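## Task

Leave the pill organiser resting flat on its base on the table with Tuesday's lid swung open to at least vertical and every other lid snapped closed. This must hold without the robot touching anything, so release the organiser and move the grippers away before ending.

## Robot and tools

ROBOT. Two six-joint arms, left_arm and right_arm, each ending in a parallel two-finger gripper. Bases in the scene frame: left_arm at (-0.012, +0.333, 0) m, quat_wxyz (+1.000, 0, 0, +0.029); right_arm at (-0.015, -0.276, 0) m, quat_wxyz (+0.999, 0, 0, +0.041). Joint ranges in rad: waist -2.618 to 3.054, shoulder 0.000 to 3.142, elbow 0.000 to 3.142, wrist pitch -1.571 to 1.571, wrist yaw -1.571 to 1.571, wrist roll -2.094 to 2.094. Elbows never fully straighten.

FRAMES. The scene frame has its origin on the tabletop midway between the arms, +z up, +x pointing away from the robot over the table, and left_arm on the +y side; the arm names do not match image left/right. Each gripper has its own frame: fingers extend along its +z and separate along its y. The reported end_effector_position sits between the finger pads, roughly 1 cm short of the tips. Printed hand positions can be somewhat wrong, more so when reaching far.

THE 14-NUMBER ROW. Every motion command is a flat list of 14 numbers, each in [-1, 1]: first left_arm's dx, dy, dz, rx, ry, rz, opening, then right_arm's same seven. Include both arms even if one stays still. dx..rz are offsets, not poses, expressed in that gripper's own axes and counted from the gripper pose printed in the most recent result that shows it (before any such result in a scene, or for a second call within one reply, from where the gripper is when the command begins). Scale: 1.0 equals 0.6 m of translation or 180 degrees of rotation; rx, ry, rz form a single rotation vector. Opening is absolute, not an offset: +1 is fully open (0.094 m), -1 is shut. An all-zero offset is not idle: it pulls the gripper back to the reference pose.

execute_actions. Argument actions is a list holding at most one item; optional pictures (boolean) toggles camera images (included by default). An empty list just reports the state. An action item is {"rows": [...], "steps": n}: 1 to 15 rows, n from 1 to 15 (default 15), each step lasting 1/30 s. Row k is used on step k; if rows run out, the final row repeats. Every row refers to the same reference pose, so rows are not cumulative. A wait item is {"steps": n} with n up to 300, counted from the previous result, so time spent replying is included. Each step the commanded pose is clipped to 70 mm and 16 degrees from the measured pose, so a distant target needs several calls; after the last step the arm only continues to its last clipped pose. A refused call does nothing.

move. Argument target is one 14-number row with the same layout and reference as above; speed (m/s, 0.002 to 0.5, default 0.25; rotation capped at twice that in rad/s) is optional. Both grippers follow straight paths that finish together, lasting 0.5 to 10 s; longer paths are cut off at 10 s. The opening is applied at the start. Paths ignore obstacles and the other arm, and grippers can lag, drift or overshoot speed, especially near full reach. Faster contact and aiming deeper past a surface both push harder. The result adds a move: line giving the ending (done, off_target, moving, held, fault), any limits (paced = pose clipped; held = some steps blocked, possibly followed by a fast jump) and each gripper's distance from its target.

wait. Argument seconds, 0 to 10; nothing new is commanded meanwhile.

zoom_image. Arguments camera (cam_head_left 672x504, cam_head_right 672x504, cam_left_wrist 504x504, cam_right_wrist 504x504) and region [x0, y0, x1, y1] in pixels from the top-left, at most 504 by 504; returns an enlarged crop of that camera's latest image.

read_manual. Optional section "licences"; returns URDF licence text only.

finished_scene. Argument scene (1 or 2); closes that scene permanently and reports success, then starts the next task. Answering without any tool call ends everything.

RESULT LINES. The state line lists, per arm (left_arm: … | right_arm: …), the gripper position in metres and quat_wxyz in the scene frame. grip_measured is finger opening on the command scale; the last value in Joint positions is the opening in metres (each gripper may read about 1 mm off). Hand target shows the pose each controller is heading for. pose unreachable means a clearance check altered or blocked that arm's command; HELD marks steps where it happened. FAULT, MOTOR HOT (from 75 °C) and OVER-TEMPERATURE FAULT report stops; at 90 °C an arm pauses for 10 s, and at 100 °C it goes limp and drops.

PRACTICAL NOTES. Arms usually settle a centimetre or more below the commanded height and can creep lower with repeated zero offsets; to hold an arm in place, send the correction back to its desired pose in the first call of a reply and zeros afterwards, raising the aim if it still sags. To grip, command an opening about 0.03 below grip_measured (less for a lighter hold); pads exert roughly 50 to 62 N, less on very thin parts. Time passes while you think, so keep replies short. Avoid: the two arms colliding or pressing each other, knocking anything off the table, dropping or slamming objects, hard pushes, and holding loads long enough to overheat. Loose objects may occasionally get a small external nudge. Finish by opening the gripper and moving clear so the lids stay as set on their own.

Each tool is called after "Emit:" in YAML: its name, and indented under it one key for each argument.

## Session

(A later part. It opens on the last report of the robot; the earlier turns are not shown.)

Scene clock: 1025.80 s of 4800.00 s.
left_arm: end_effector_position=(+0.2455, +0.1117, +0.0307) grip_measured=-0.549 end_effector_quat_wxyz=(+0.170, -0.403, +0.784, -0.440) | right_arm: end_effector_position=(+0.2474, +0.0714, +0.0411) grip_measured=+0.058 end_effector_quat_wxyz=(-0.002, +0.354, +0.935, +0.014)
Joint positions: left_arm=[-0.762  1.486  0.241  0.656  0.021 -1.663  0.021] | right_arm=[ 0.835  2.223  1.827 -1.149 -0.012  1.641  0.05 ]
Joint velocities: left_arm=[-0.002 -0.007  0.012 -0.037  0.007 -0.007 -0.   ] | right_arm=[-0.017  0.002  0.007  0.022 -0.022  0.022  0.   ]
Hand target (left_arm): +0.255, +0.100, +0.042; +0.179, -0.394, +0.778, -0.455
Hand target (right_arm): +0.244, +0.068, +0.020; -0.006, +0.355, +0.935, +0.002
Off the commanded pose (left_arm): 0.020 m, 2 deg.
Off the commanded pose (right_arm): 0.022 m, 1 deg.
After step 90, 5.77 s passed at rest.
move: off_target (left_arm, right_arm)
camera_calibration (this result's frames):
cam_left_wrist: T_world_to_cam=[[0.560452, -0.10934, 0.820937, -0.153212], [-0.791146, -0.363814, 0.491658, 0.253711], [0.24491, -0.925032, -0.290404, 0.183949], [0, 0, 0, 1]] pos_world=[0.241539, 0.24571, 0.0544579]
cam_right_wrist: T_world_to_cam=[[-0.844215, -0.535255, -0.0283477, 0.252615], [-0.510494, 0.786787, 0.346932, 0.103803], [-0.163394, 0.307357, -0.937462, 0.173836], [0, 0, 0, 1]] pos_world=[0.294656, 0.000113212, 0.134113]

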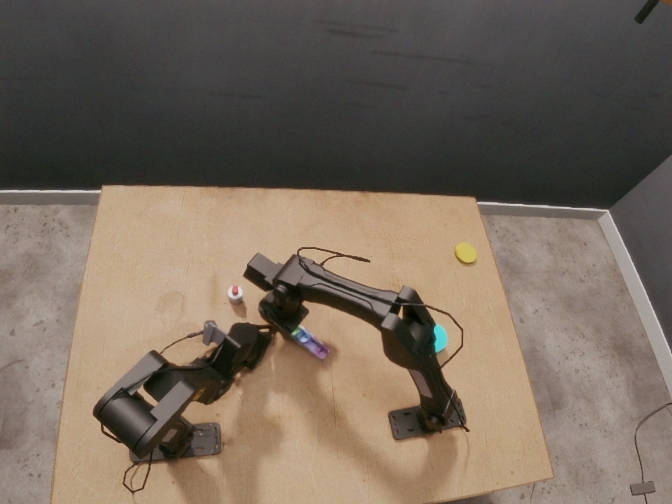

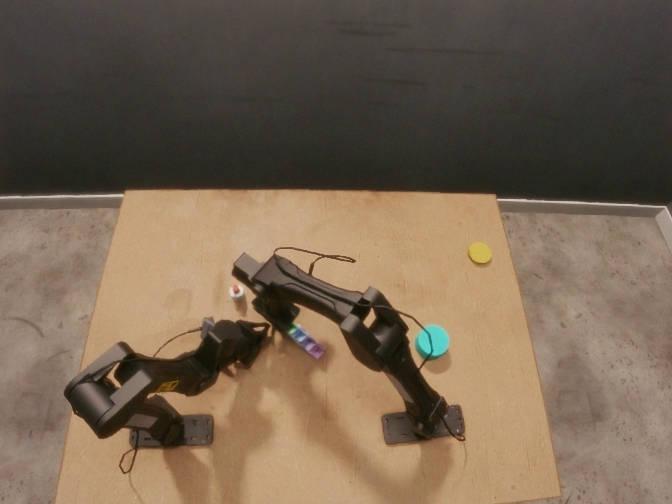

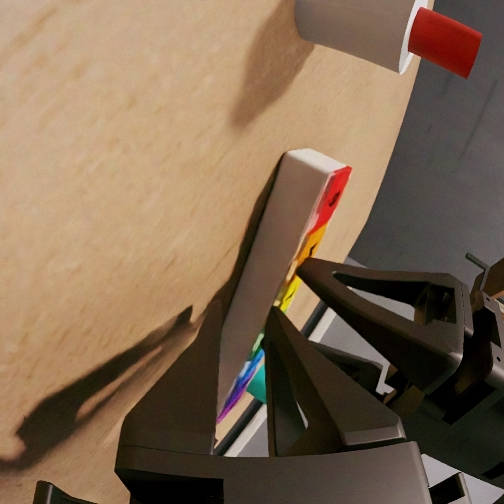

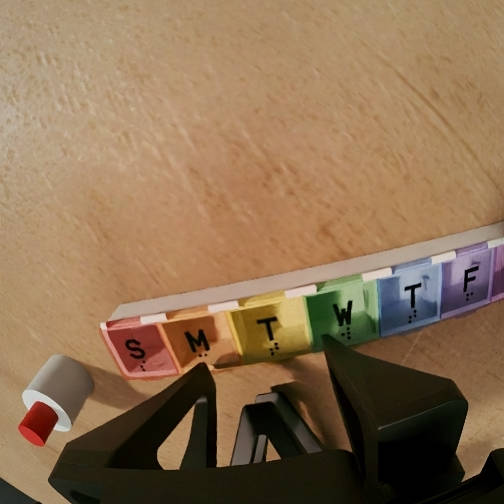

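Emit:
move:
  target: [0.0,-0.05,0.023,0,0,0,-0.55, 0,-0.008,0.035,0.005,0,0,0.06]
  speed: 0.03

Emit:
zoom_image:
  camera: "cam_left_wrist"
  region: [170,200,370,400]

Emit:
zoom_image:
  camera: "cam_right_wrist"
  region: [80,270,400,450]

Scene clock: 1031.07 s of 4800.00 s.
left_arm: end_effector_position=(+0.2593, +0.0980, +0.0436) grip_measured=-0.549 end_effector_quat_wxyz=(+0.164, -0.403, +0.786, -0.438) | right_arm: end_effector_position=(+0.2473, +0.0714, +0.0411) grip_measured=+0.058 end_effector_quat_wxyz=(-0.002, +0.354, +0.935, +0.015)
Joint positions: left_arm=[-0.762  1.486  0.34   0.549  0.029 -1.666  0.021] | right_arm=[ 0.835  2.221  1.824 -1.147 -0.012  1.641  0.05 ]
Joint velocities: left_arm=[-0.007 -0.002 -0.002 -0.066  0.037 -0.022 -0.001] | right_arm=[-0.002 -0.002 -0.002 -0.022  0.022 -0.154 -0.001]
Hand target (left_arm): +0.268, +0.096, +0.048; +0.170, -0.403, +0.784, -0.440
Hand target (right_arm): +0.244, +0.068, +0.021; -0.005, +0.354, +0.935, +0.006
Off the commanded pose (left_arm): 0.011 m, 1 deg.
Off the commanded pose (right_arm): 0.022 m, 1 deg.
After step 90, 0.90 s passed at rest.
move: off_target (left_arm, right_arm)
camera_calibration (this result's frames):
cam_left_wrist: T_world_to_cam=[[0.568377, -0.112237, 0.815077, -0.1745], [-0.788045, -0.359021, 0.500089, 0.251616], [0.236501, -0.926556, -0.292507, 0.174087], [0, 0, 0, 1]] pos_world=[0.256294, 0.232052, 0.067322]
cam_right_wrist: T_world_to_cam=[[-0.844188, -0.53522, -0.0297799, 0.252604], [-0.510817, 0.786367, 0.34741, 0.103904], [-0.162523, 0.308492, -0.93724, 0.173567], [0, 0, 0, 1]] pos_world=[0.294529, -0.000051915, 0.1341]

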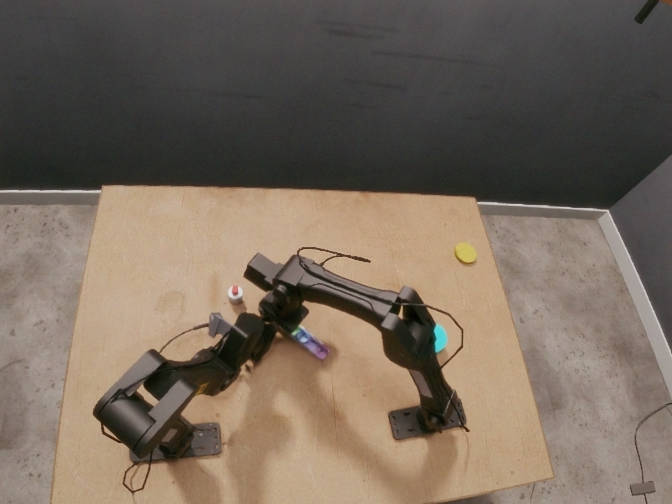

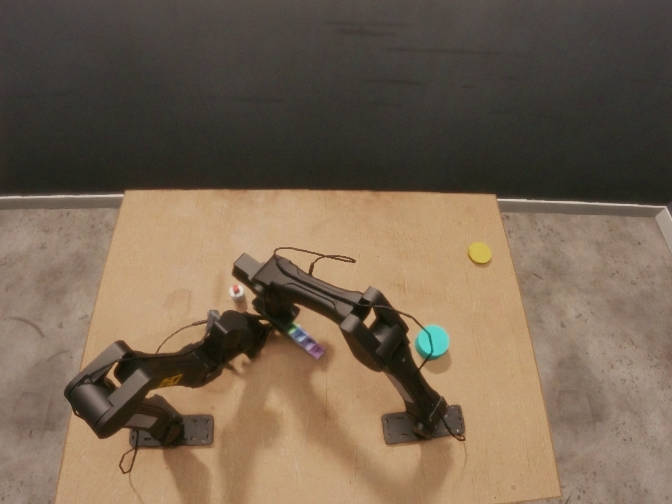

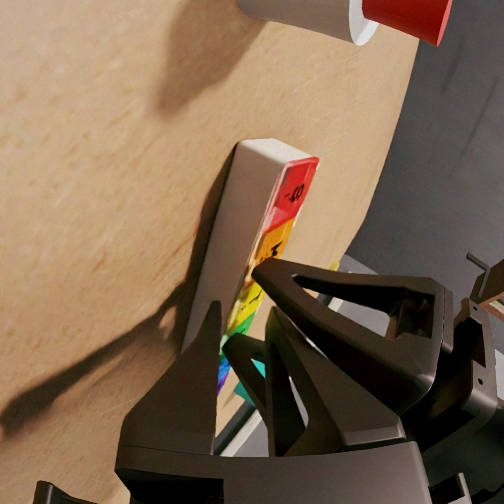

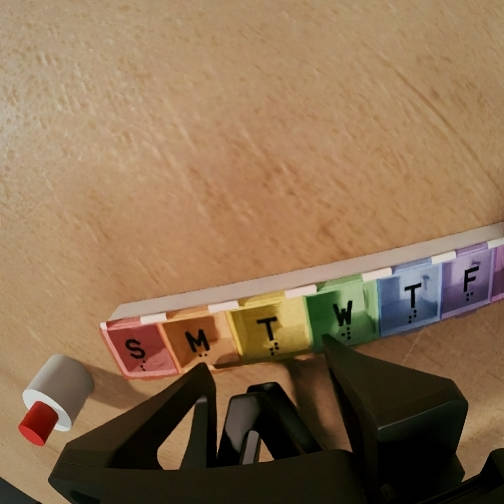

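Region (170, 200, 370, 400) of cam_left_wrist's 504x504 image, scaled by 2.520, with more detail than that image has.

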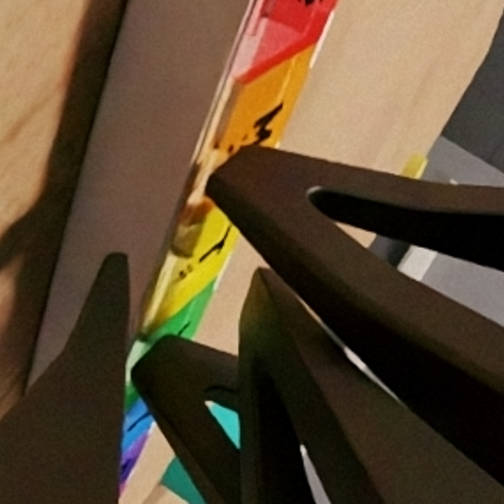

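Region (80, 270, 400, 450) of cam_right_wrist's 504x504 image, scaled by 1.575, with more detail than that image has; it fills the top 284 rows of this view, and the rest is white.

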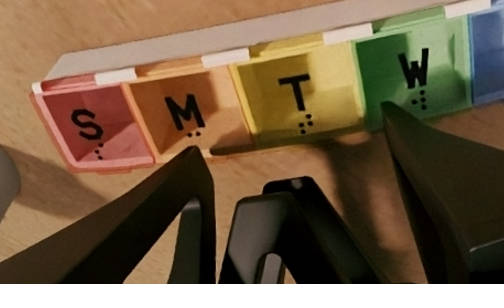

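Emit:
move:
  target: [0.012,-0.012,0.024,0,0,0,-0.55, 0,-0.008,0.04,0.005,0,0,0.06]
  speed: 0.02

Emit:
zoom_image:
  camera: "cam_left_wrist"
  region: [170,200,370,400]

Emit:
zoom_image:
  camera: "cam_right_wrist"
  region: [80,270,400,450]

Scene clock: 1039.83 s of 4800.00 s.
left_arm: end_effector_position=(+0.2583, +0.0914, +0.0327) grip_measured=-0.549 end_effector_quat_wxyz=(+0.154, -0.409, +0.792, -0.427) | right_arm: end_effector_position=(+0.2473, +0.0713, +0.0411) grip_measured=+0.058 end_effector_quat_wxyz=(-0.001, +0.354, +0.935, +0.018)
Joint positions: left_arm=[-0.783  1.543  0.364  0.55   0.018 -1.688  0.021] | right_arm=[ 0.835  2.212  1.81  -1.133 -0.012  1.641  0.05 ]
Joint velocities: left_arm=[-0.012 -0.007 -0.002  0.066 -0.007 -0.007 -0.   ] | right_arm=[ 0.002  0.007 -0.002 -0.037 -0.037 -0.095 -0.001]
Hand target (left_arm): +0.267, +0.083, +0.042; +0.164, -0.403, +0.786, -0.439
Hand target (right_arm): +0.244, +0.068, +0.018; -0.005, +0.354, +0.935, +0.007
Off the commanded pose (left_arm): 0.016 m, 2 deg.
Off the commanded pose (right_arm): 0.024 m, 1 deg.
After step 90, 4.33 s passed at rest.
move: off_target (left_arm, right_arm)
camera_calibration (this result's frames):
cam_left_wrist: T_world_to_cam=[[0.594736, -0.122511, 0.794532, -0.171001], [-0.771161, -0.366199, 0.520777, 0.249576], [0.227156, -0.922437, -0.312268, 0.167712], [0, 0, 0, 1]] pos_world=[0.256067, 0.225149, 0.0582633]
cam_right_wrist: T_world_to_cam=[[-0.844033, -0.535018, -0.0369396, 0.252748], [-0.512436, 0.784257, 0.349787, 0.104401], [-0.158172, 0.314161, -0.936101, 0.172023], [0, 0, 0, 1]] pos_world=[0.294035, -0.000695642, 0.13385]

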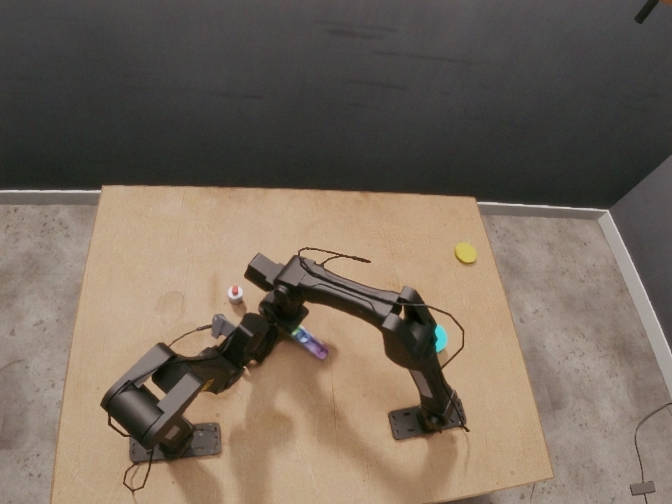

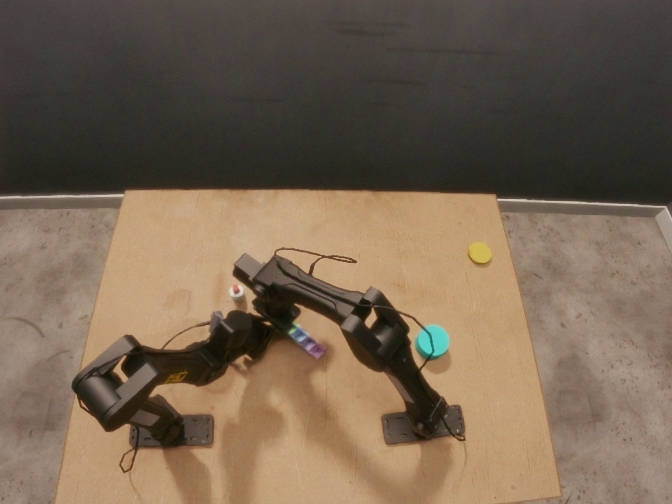

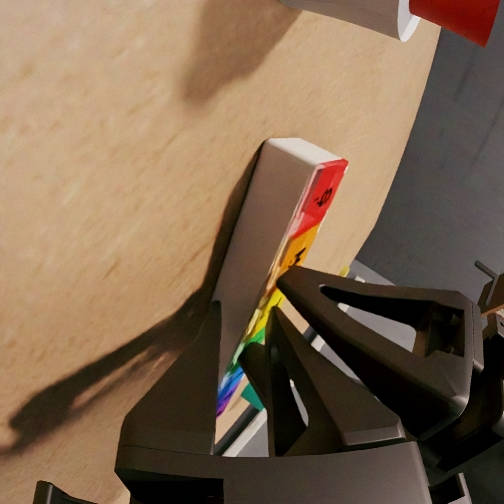

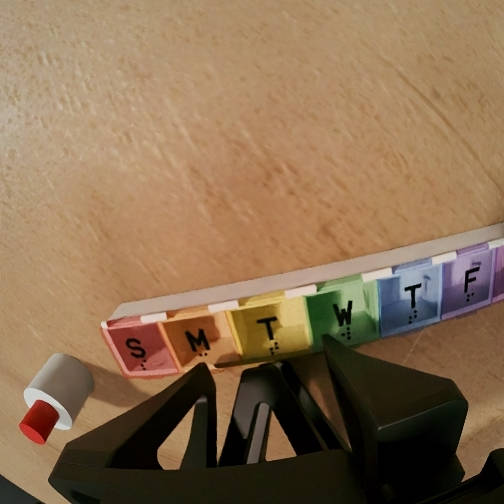

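Region (170, 200, 370, 400) of cam_left_wrist's 504x504 image, scaled by 2.520, with more detail than that image has.

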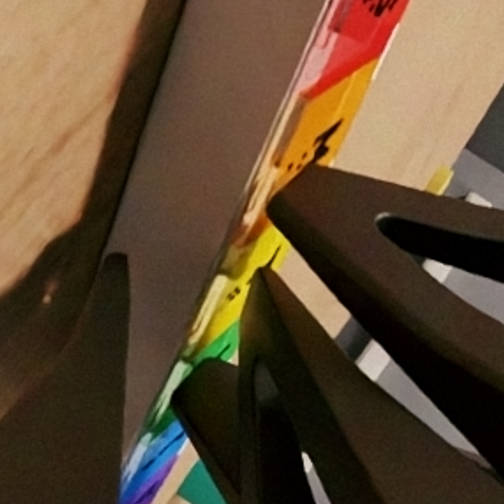

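Region (80, 270, 400, 450) of cam_right_wrist's 504x504 image, scaled by 1.575, with more detail than that image has; it fills the top 284 rows of this view, and the rest is white.

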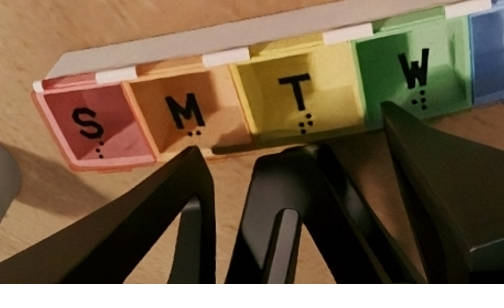

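Emit:
execute_actions:
  actions:
    - {"rows":[[0,-0.033,-0.006,0.02,0,0,-0.55, 0,-0.008,0.04,0.005,0,0,0.06]],"steps":15}

Emit:
zoom_image:
  camera: "cam_right_wrist"
  region: [80,270,400,450]

Scene clock: 1045.97 s of 4800.00 s.
left_arm: end_effector_position=(+0.2593, +0.0907, +0.0344) grip_measured=-0.549 end_effector_quat_wxyz=(+0.156, -0.409, +0.790, -0.430) | right_arm: end_effector_position=(+0.2474, +0.0714, +0.0411) grip_measured=+0.058 end_effector_quat_wxyz=(-0.001, +0.354, +0.935, +0.019)
Joint positions: left_arm=[-0.783  1.543  0.364  0.558  0.017 -1.689  0.021] | right_arm=[ 0.835  2.212  1.81  -1.133 -0.012  1.641  0.05 ]
Joint velocities: left_arm=[-0.002  0.002 -0.002 -0.007 -0.095 -0.051 -0.   ] | right_arm=[-0.012 -0.017 -0.002 -0.022  0.051 -0.007  0.001]
Hand target (left_arm): +0.266, +0.087, +0.051; +0.167, -0.404, +0.778, -0.451
Hand target (right_arm): +0.244, +0.068, +0.018; -0.004, +0.354, +0.935, +0.010
Off the commanded pose (left_arm): 0.018 m, 3 deg.
Off the commanded pose (right_arm): 0.025 m, 1 deg.
Steps of this call (steps 1 to 90: nothing new was sent; then 2.63 s passed at rest; steps 91 to 105: all 15 steps of this action). Readings (end_effector_position):
91: left_arm (+0.2585, +0.0914, +0.0328) | right_arm (+0.2474, +0.0714, +0.0411)
92: left_arm (+0.2586, +0.0913, +0.0331) | right_arm (+0.2474, +0.0714, +0.0411)
94: left_arm (+0.2589, +0.0911, +0.0336) | right_arm (+0.2474, +0.0714, +0.0411)
98: left_arm (+0.2592, +0.0909, +0.0341) | right_arm (+0.2474, +0.0714, +0.0411)
105: the state above
camera_calibration (this result's frames):
cam_left_wrist: T_world_to_cam=[[0.590536, -0.116416, 0.79857, -0.172632], [-0.773403, -0.364232, 0.518827, 0.249683], [0.230465, -0.924003, -0.305129, 0.166395], [0, 0, 0, 1]] pos_world=[0.256703, 0.224595, 0.059088]
cam_right_wrist: T_world_to_cam=[[-0.844015, -0.534995, -0.0376554, 0.252876], [-0.512598, 0.784045, 0.350024, 0.104389], [-0.157738, 0.314727, -0.935984, 0.171917], [0, 0, 0, 1]] pos_world=[0.294059, -0.000665424, 0.133894]

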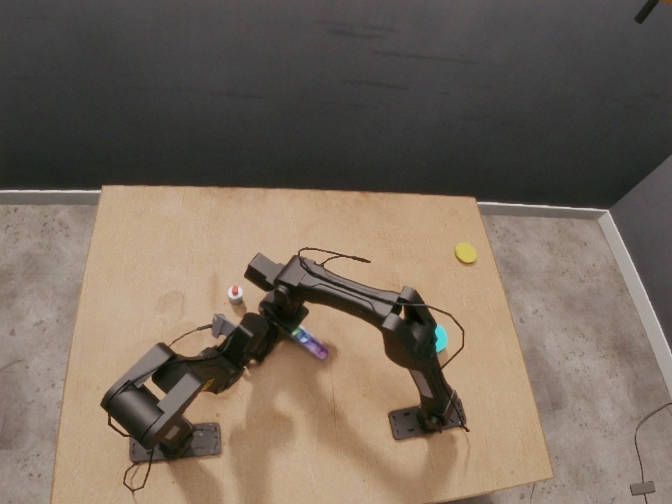

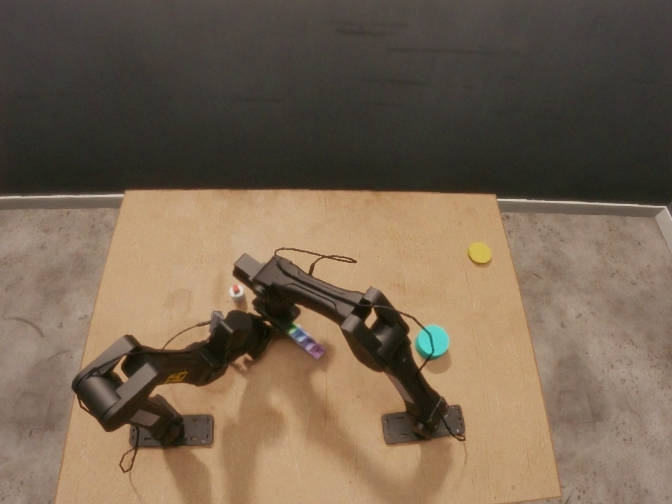

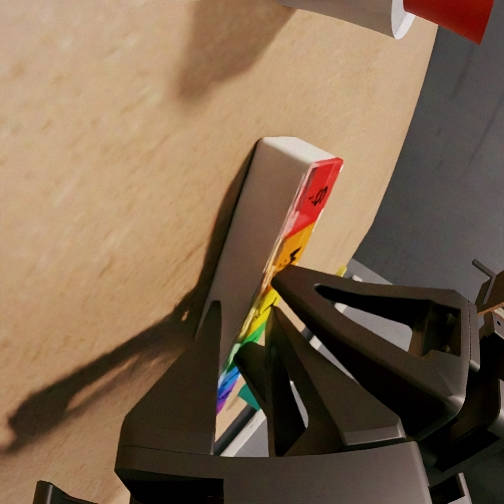

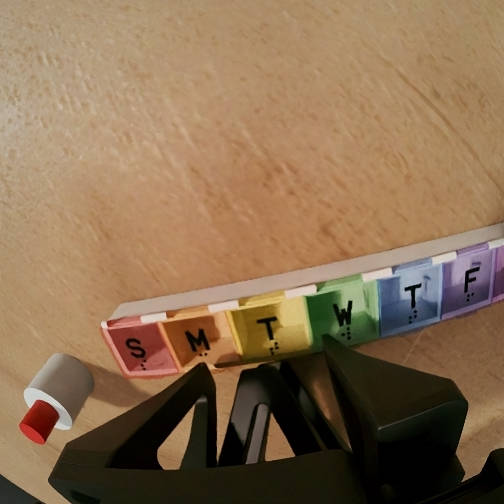

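Region (80, 270, 400, 450) of cam_right_wrist's 504x504 image, scaled by 1.575, with more detail than that image has; it fills the top 284 rows of this view, and the rest is white.

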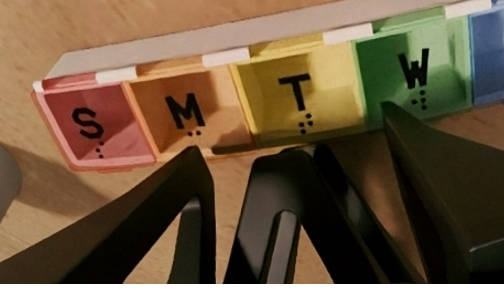

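Emit:
zoom_image:
  camera: "cam_left_wrist"
  region: [190,240,330,380]

Region (190, 240, 330, 380) of cam_left_wrist's 504x504 image, scaled by 3.600, with more detail than that image has.

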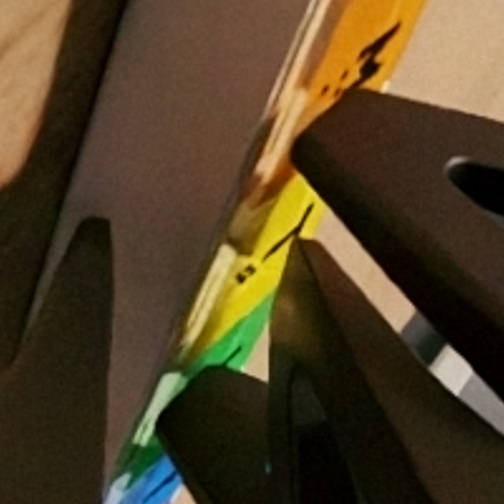

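Emit:
execute_actions:
  actions:
    - {"rows":[[0,-0.05,-0.012,0.03,0,0,-0.55, 0,-0.008,0.04,0.005,0,0,0.06]],"steps":8}

Emit:
zoom_image:
  camera: "cam_left_wrist"
  region: [190,240,330,380]

Scene clock: 1053.87 s of 4800.00 s.
left_arm: end_effector_position=(+0.2608, +0.0890, +0.0412) grip_measured=-0.549 end_effector_quat_wxyz=(+0.158, -0.407, +0.785, -0.440) | right_arm: end_effector_position=(+0.2472, +0.0713, +0.0412) grip_measured=+0.058 end_effector_quat_wxyz=(-0.000, +0.355, +0.935, +0.022)
Joint positions: left_arm=[-0.783  1.527  0.364  0.565  0.019 -1.691  0.021] | right_arm=[ 0.835  2.204  1.797 -1.121 -0.013  1.642  0.05 ]
Joint velocities: left_arm=[-0.007 -0.007 -0.002 -0.022 -0.037 -0.066 -0.001] | right_arm=[ 0.002 -0.027  0.007 -0.037  0.037 -0.081  0.001]
Hand target (left_arm): +0.270, +0.086, +0.063; +0.174, -0.401, +0.769, -0.467
Hand target (right_arm): +0.244, +0.068, +0.018; -0.004, +0.354, +0.935, +0.011
Off the commanded pose (left_arm): 0.024 m, 4 deg.
Off the commanded pose (right_arm): 0.024 m, 1 deg.
Steps of this call (steps 1 to 90: nothing new was sent; then 4.63 s passed at rest; steps 91 to 98: all 8 steps of this action). Readings (end_effector_position):
91: left_arm (+0.2595, +0.0906, +0.0349) | right_arm (+0.2473, +0.0713, +0.0411)
92: left_arm (+0.2597, +0.0904, +0.0360) | right_arm (+0.2472, +0.0712, +0.0412)
94: left_arm (+0.2607, +0.0895, +0.0399) | right_arm (+0.2472, +0.0712, +0.0412)
98: the state above
camera_calibration (this result's frames):
cam_left_wrist: T_world_to_cam=[[0.578088, -0.103384, 0.809399, -0.177531], [-0.781499, -0.355436, 0.512762, 0.248244], [0.234679, -0.928965, -0.286268, 0.165164], [0, 0, 0, 1]] pos_world=[0.257871, 0.223312, 0.0636845]
cam_right_wrist: T_world_to_cam=[[-0.844258, -0.534132, -0.0439457, 0.253], [-0.513365, 0.78243, 0.352506, 0.104558], [-0.153901, 0.320166, -0.934777, 0.170556], [0, 0, 0, 1]] pos_world=[0.293522, -0.00127964, 0.133693]

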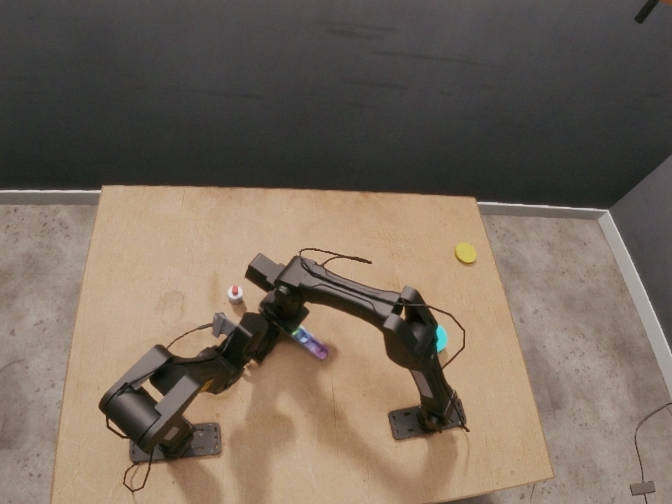

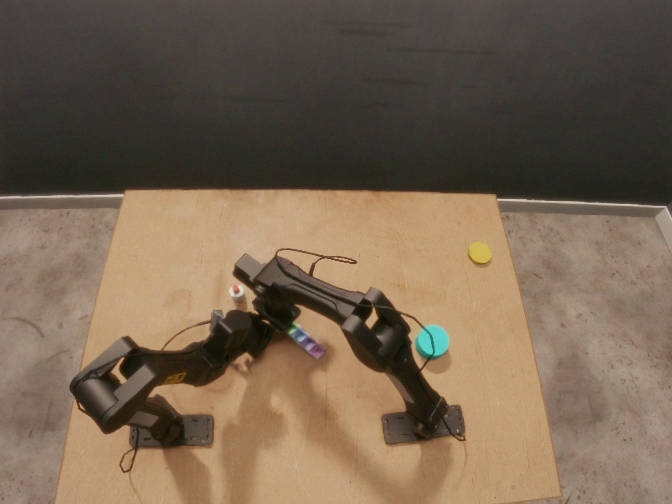

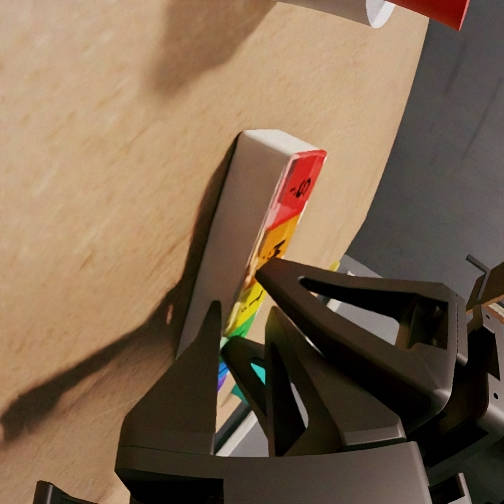

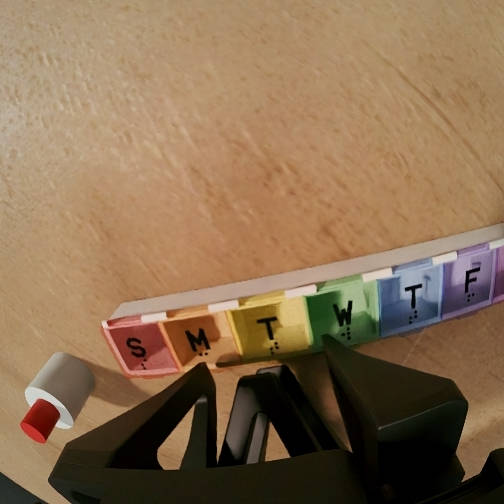

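Region (190, 240, 330, 380) of cam_left_wrist's 504x504 image, scaled by 3.600, with more detail than that image has.

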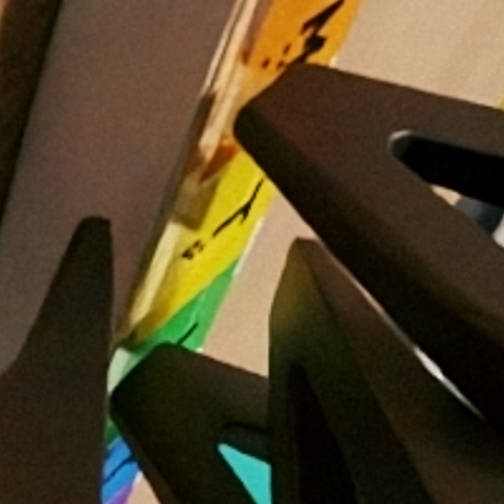

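Emit:
execute_actions:
  actions: []

Emit:
zoom_image:
  camera: "cam_right_wrist"
  region: [160,290,380,420]

Scene clock: 1060.90 s of 4800.00 s.
left_arm: end_effector_position=(+0.2608, +0.0890, +0.0412) grip_measured=-0.549 end_effector_quat_wxyz=(+0.158, -0.407, +0.785, -0.440) | right_arm: end_effector_position=(+0.2472, +0.0713, +0.0412) grip_measured=+0.058 end_effector_quat_wxyz=(-0.000, +0.355, +0.935, +0.022)
Joint positions: left_arm=[-0.783  1.527  0.364  0.565  0.019 -1.691  0.021] | right_arm=[ 0.835  2.204  1.797 -1.121 -0.013  1.642  0.05 ]
Joint velocities: left_arm=[-0.002 -0.022  0.002 -0.037  0.037  0.095  0.001] | right_arm=[-0.012 -0.002  0.017  0.037 -0.022 -0.037  0.   ]
Hand target (left_arm): +0.270, +0.086, +0.063; +0.175, -0.401, +0.769, -0.467
Hand target (right_arm): +0.244, +0.068, +0.018; -0.004, +0.354, +0.935, +0.010
Off the commanded pose (left_arm): 0.024 m, 4 deg.
Off the commanded pose (right_arm): 0.025 m, 1 deg.
Steps of this call (steps 1 to 90: nothing new was sent; then 4.03 s passed at rest). Readings (end_effector_position):
1: left_arm (+0.2608, +0.0890, +0.0412) | right_arm (+0.2472, +0.0714, +0.0413)
2: left_arm (+0.2608, +0.0890, +0.0412) | right_arm (+0.2472, +0.0713, +0.0412)
4: left_arm (+0.2608, +0.0890, +0.0412) | right_arm (+0.2472, +0.0713, +0.0412)
8: left_arm (+0.2608, +0.0890, +0.0412) | right_arm (+0.2472, +0.0713, +0.0412)
90: the state above
camera_calibration (this result's frames):
cam_left_wrist: T_world_to_cam=[[0.578283, -0.103072, 0.809299, -0.177606], [-0.781313, -0.355486, 0.513011, 0.24819], [0.234817, -0.928981, -0.286103, 0.165122], [0, 0, 0, 1]] pos_world=[0.257847, 0.223317, 0.0636541]
cam_right_wrist: T_world_to_cam=[[-0.844258, -0.534132, -0.0439457, 0.252927], [-0.513365, 0.78243, 0.352506, 0.104562], [-0.153901, 0.320166, -0.934777, 0.170625], [0, 0, 0, 1]] pos_world=[0.293473, -0.00134403, 0.133752]

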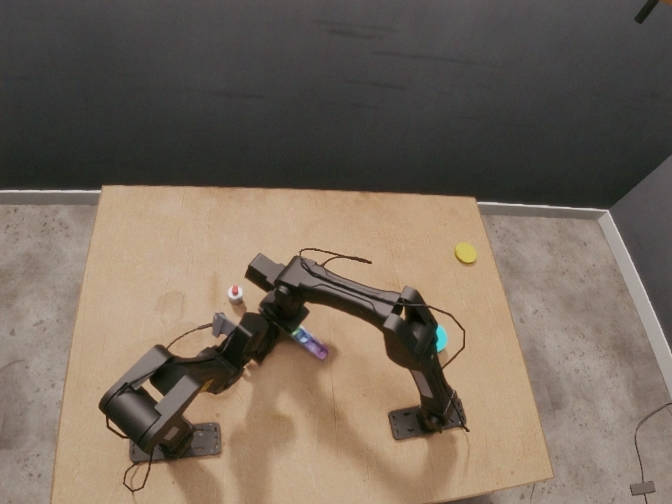

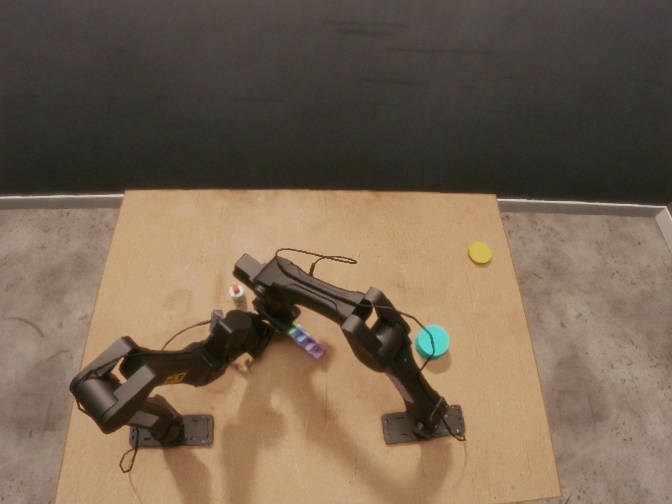

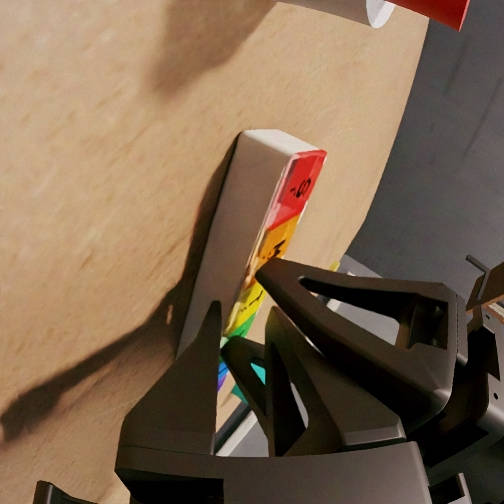

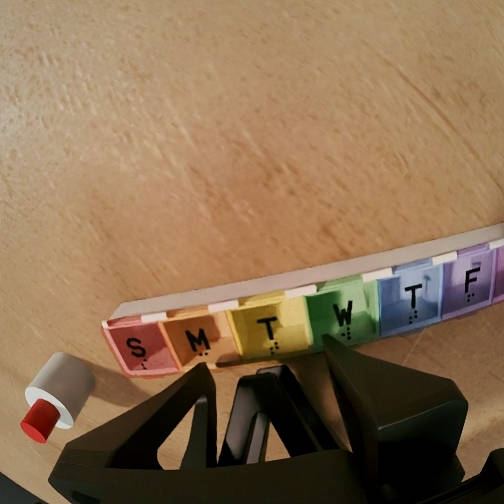

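Region (160, 290, 380, 420) of cam_right_wrist's 504x504 image, scaled by 2.291, with more detail than that image has; it fills the top 298 rows of this view, and the rest is white.

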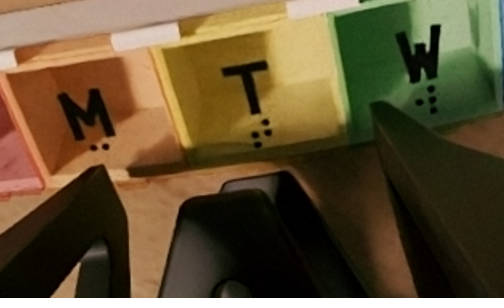

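Emit:
execute_actions:
  actions:
    - {"rows":[[0,-0.02,0.014,0.01,0,0,-0.55, 0,-0.008,0.04,0.005,0,0,0.06],[0,-0.03,0.014,0.02,0,0,-0.55, 0,-0.008,0.04,0.005,0,0,0.06]],"steps":15}

Emit:
zoom_image:
  camera: "cam_right_wrist"
  region: [160,290,380,420]

Emit:
zoom_image:
  camera: "cam_left_wrist"
  region: [190,240,330,380]

Scene clock: 1070.43 s of 4800.00 s.
left_arm: end_effector_position=(+0.2624, +0.0868, +0.0377) grip_measured=-0.549 end_effector_quat_wxyz=(+0.156, -0.408, +0.783, -0.443) | right_arm: end_effector_position=(+0.2472, +0.0714, +0.0412) grip_measured=+0.058 end_effector_quat_wxyz=(-0.000, +0.357, +0.934, +0.022)
Joint positions: left_arm=[-0.783  1.559  0.364  0.602  0.022 -1.696  0.021] | right_arm=[ 0.835  2.204  1.797 -1.12  -0.013  1.648  0.05 ]
Joint velocities: left_arm=[ 0.002 -0.012  0.012  0.037  0.051  0.051  0.001] | right_arm=[-0.022 -0.012  0.012  0.022 -0.022  0.007  0.001]
Hand target (left_arm): +0.274, +0.080, +0.051; +0.170, -0.402, +0.771, -0.464
Hand target (right_arm): +0.244, +0.068, +0.018; -0.003, +0.355, +0.935, +0.013
Off the commanded pose (left_arm): 0.020 m, 3 deg.
Off the commanded pose (right_arm): 0.024 m, 1 deg.
Steps of this call (steps 1 to 90: nothing new was sent; then 6.03 s passed at rest; steps 91 to 105: all 15 steps of this action). Readings (end_effector_position):
91: left_arm (+0.2608, +0.0890, +0.0406) | right_arm (+0.2472, +0.0714, +0.0412)
92: left_arm (+0.2611, +0.0885, +0.0400) | right_arm (+0.2472, +0.0714, +0.0412)
94: left_arm (+0.2617, +0.0877, +0.0382) | right_arm (+0.2472, +0.0714, +0.0412)
98: left_arm (+0.2622, +0.0870, +0.0376) | right_arm (+0.2472, +0.0714, +0.0412)
105: the state above
camera_calibration (this result's frames):
cam_left_wrist: T_world_to_cam=[[0.578371, -0.0971548, 0.809968, -0.176449], [-0.781336, -0.351413, 0.515775, 0.249976], [0.234523, -0.931166, -0.279158, 0.161721], [0, 0, 0, 1]] pos_world=[0.259441, 0.221291, 0.0591324]
cam_right_wrist: T_world_to_cam=[[-0.8475, -0.528957, -0.0441395, 0.253456], [-0.508577, 0.785404, 0.35283, 0.103122], [-0.151965, 0.321472, -0.934646, 0.170036], [0, 0, 0, 1]] pos_world=[0.293089, -0.00158677, 0.133726]

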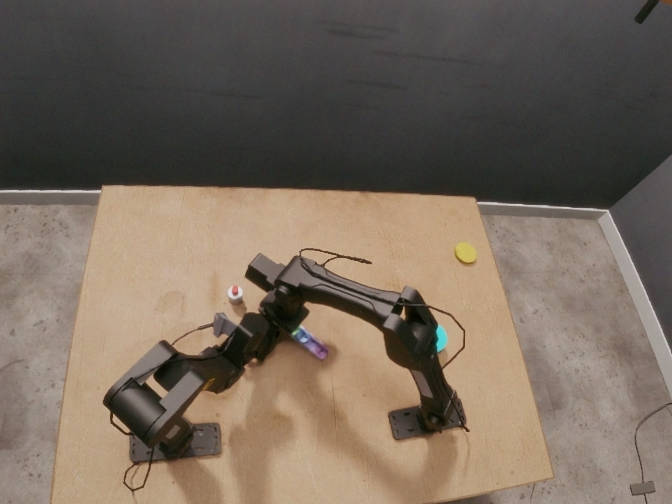

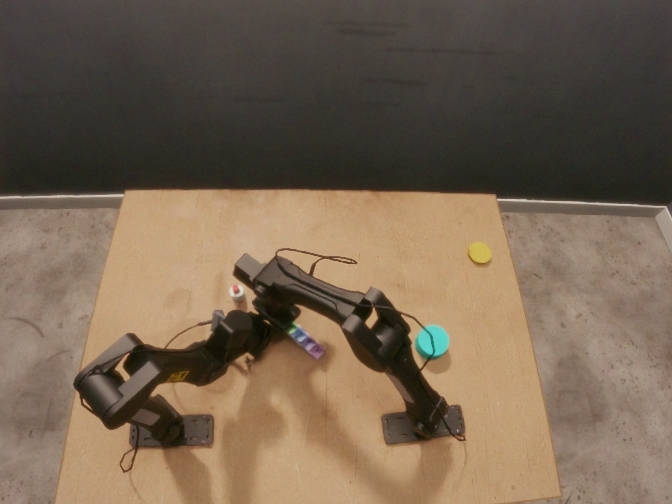

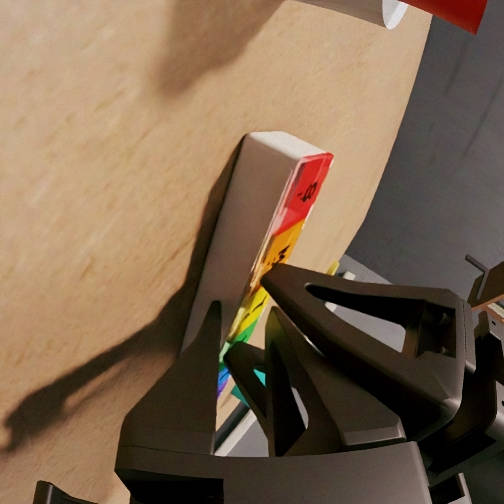

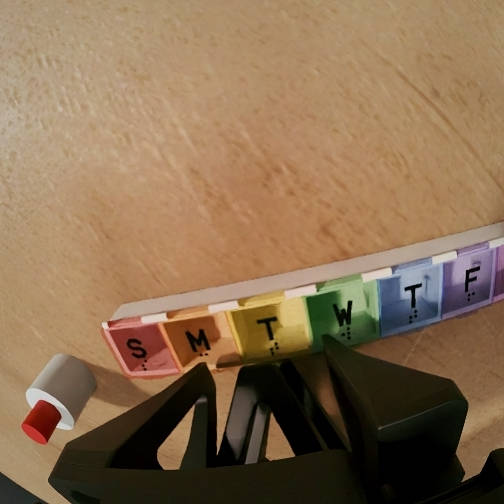

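Region (160, 290, 380, 420) of cam_right_wrist's 504x504 image, scaled by 2.291, with more detail than that image has; it fills the top 298 rows of this view, and the rest is white.

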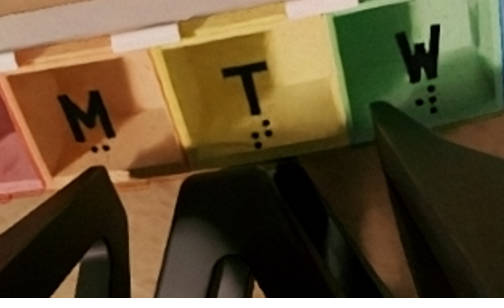

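Region (190, 240, 330, 380) of cam_left_wrist's 504x504 image, scaled by 3.600, with more detail than that image has.

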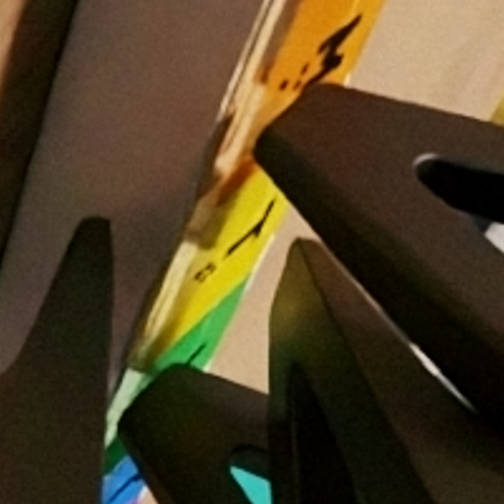

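Emit:
execute_actions:
  actions:
    - {"rows":[[0,-0.05,-0.010,0.03,0,0,-0.55, 0,-0.008,0.045,0.005,0,0,0.06],[0,-0.06,-0.010,0.04,0,0,-0.55, 0,-0.008,0.045,0.005,0,0,0.06],[0,-0.07,-0.010,0.04,0,0,-0.55, 0,-0.008,0.045,0.005,0,0,0.06]],"steps":15}

Emit:
zoom_image:
  camera: "cam_right_wrist"
  region: [160,290,380,420]

Emit:
zoom_image:
  camera: "cam_left_wrist"
  region: [190,240,330,380]

Scene clock: 1076.23 s of 4800.00 s.
left_arm: end_effector_position=(+0.2621, +0.0854, +0.0409) grip_measured=-0.549 end_effector_quat_wxyz=(+0.154, -0.407, +0.781, -0.448) | right_arm: end_effector_position=(+0.2472, +0.0714, +0.0414) grip_measured=+0.059 end_effector_quat_wxyz=(+0.001, +0.360, +0.933, +0.027)
Joint positions: left_arm=[-0.783  1.55   0.364  0.602  0.029 -1.7    0.021] | right_arm=[ 0.835  2.194  1.781 -1.105 -0.013  1.653  0.05 ]
Joint velocities: left_arm=[-0.017 -0.007  0.017 -0.022  0.037 -0.007 -0.   ] | right_arm=[-0.012  0.007 -0.002 -0.022 -0.095 -0.051 -0.001]
Hand target (left_arm): +0.278, +0.079, +0.076; +0.182, -0.397, +0.754, -0.491
Hand target (right_arm): +0.244, +0.068, +0.015; -0.003, +0.357, +0.934, +0.014
Off the commanded pose (left_arm): 0.039 m, 7 deg.
Off the commanded pose (right_arm): 0.028 m, 1 deg.
Steps of this call (steps 1 to 90: nothing new was sent; then 2.30 s passed at rest; steps 91 to 105: all 15 steps of this action). Readings (end_effector_position):
91: left_arm (+0.2623, +0.0869, +0.0376) | right_arm (+0.2472, +0.0713, +0.0411)
92: left_arm (+0.2626, +0.0865, +0.0382) | right_arm (+0.2471, +0.0712, +0.0411)
94: left_arm (+0.2625, +0.0863, +0.0383) | right_arm (+0.2472, +0.0713, +0.0413)
98: left_arm (+0.2625, +0.0860, +0.0396) | right_arm (+0.2472, +0.0714, +0.0414)
105: the state above
camera_calibration (this result's frames):
cam_left_wrist: T_world_to_cam=[[0.576483, -0.0898088, 0.812159, -0.17921], [-0.783511, -0.342842, 0.518237, 0.247384], [0.2319, -0.93509, -0.268009, 0.161932], [0, 0, 0, 1]] pos_world=[0.259588, 0.22014, 0.0607429]
cam_right_wrist: T_world_to_cam=[[-0.850039, -0.524058, -0.0528976, 0.254092], [-0.506359, 0.785394, 0.356029, 0.102398], [-0.145034, 0.329424, -0.932977, 0.167812], [0, 0, 0, 1]] pos_world=[0.292177, -0.00254573, 0.133549]

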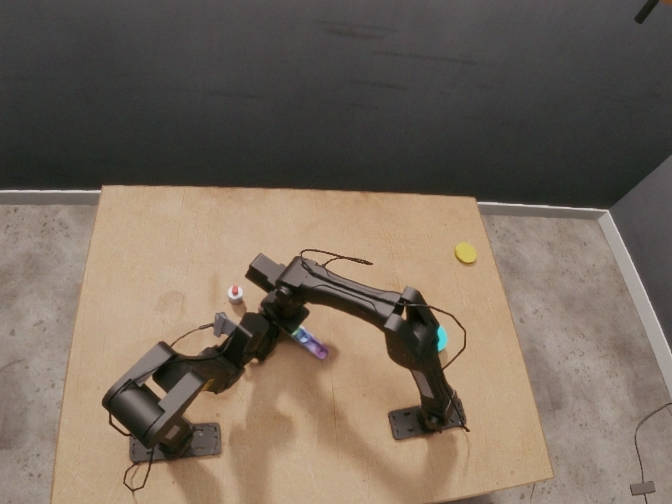

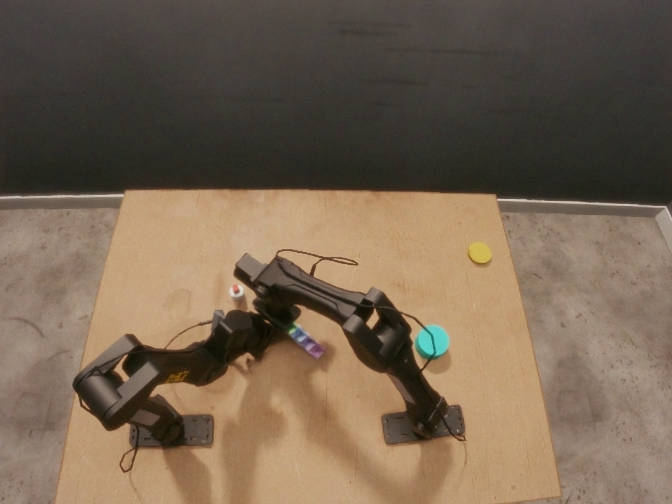

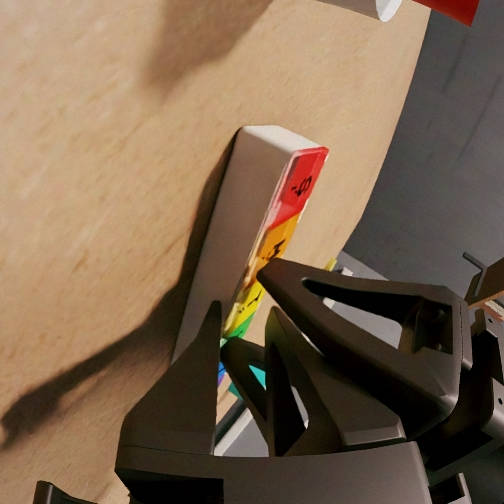

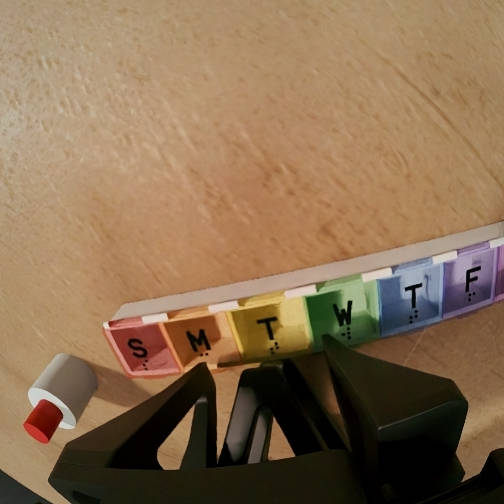

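Region (160, 290, 380, 420) of cam_right_wrist's 504x504 image, scaled by 2.291, with more detail than that image has; it fills the top 298 rows of this view, and the rest is white.

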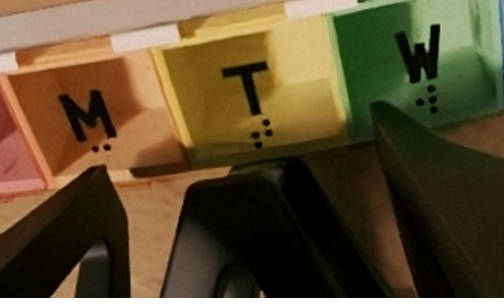

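Region (190, 240, 330, 380) of cam_left_wrist's 504x504 image, scaled by 3.600, with more detail than that image has.

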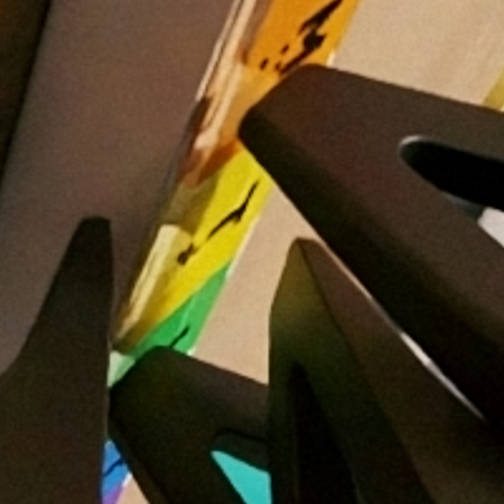

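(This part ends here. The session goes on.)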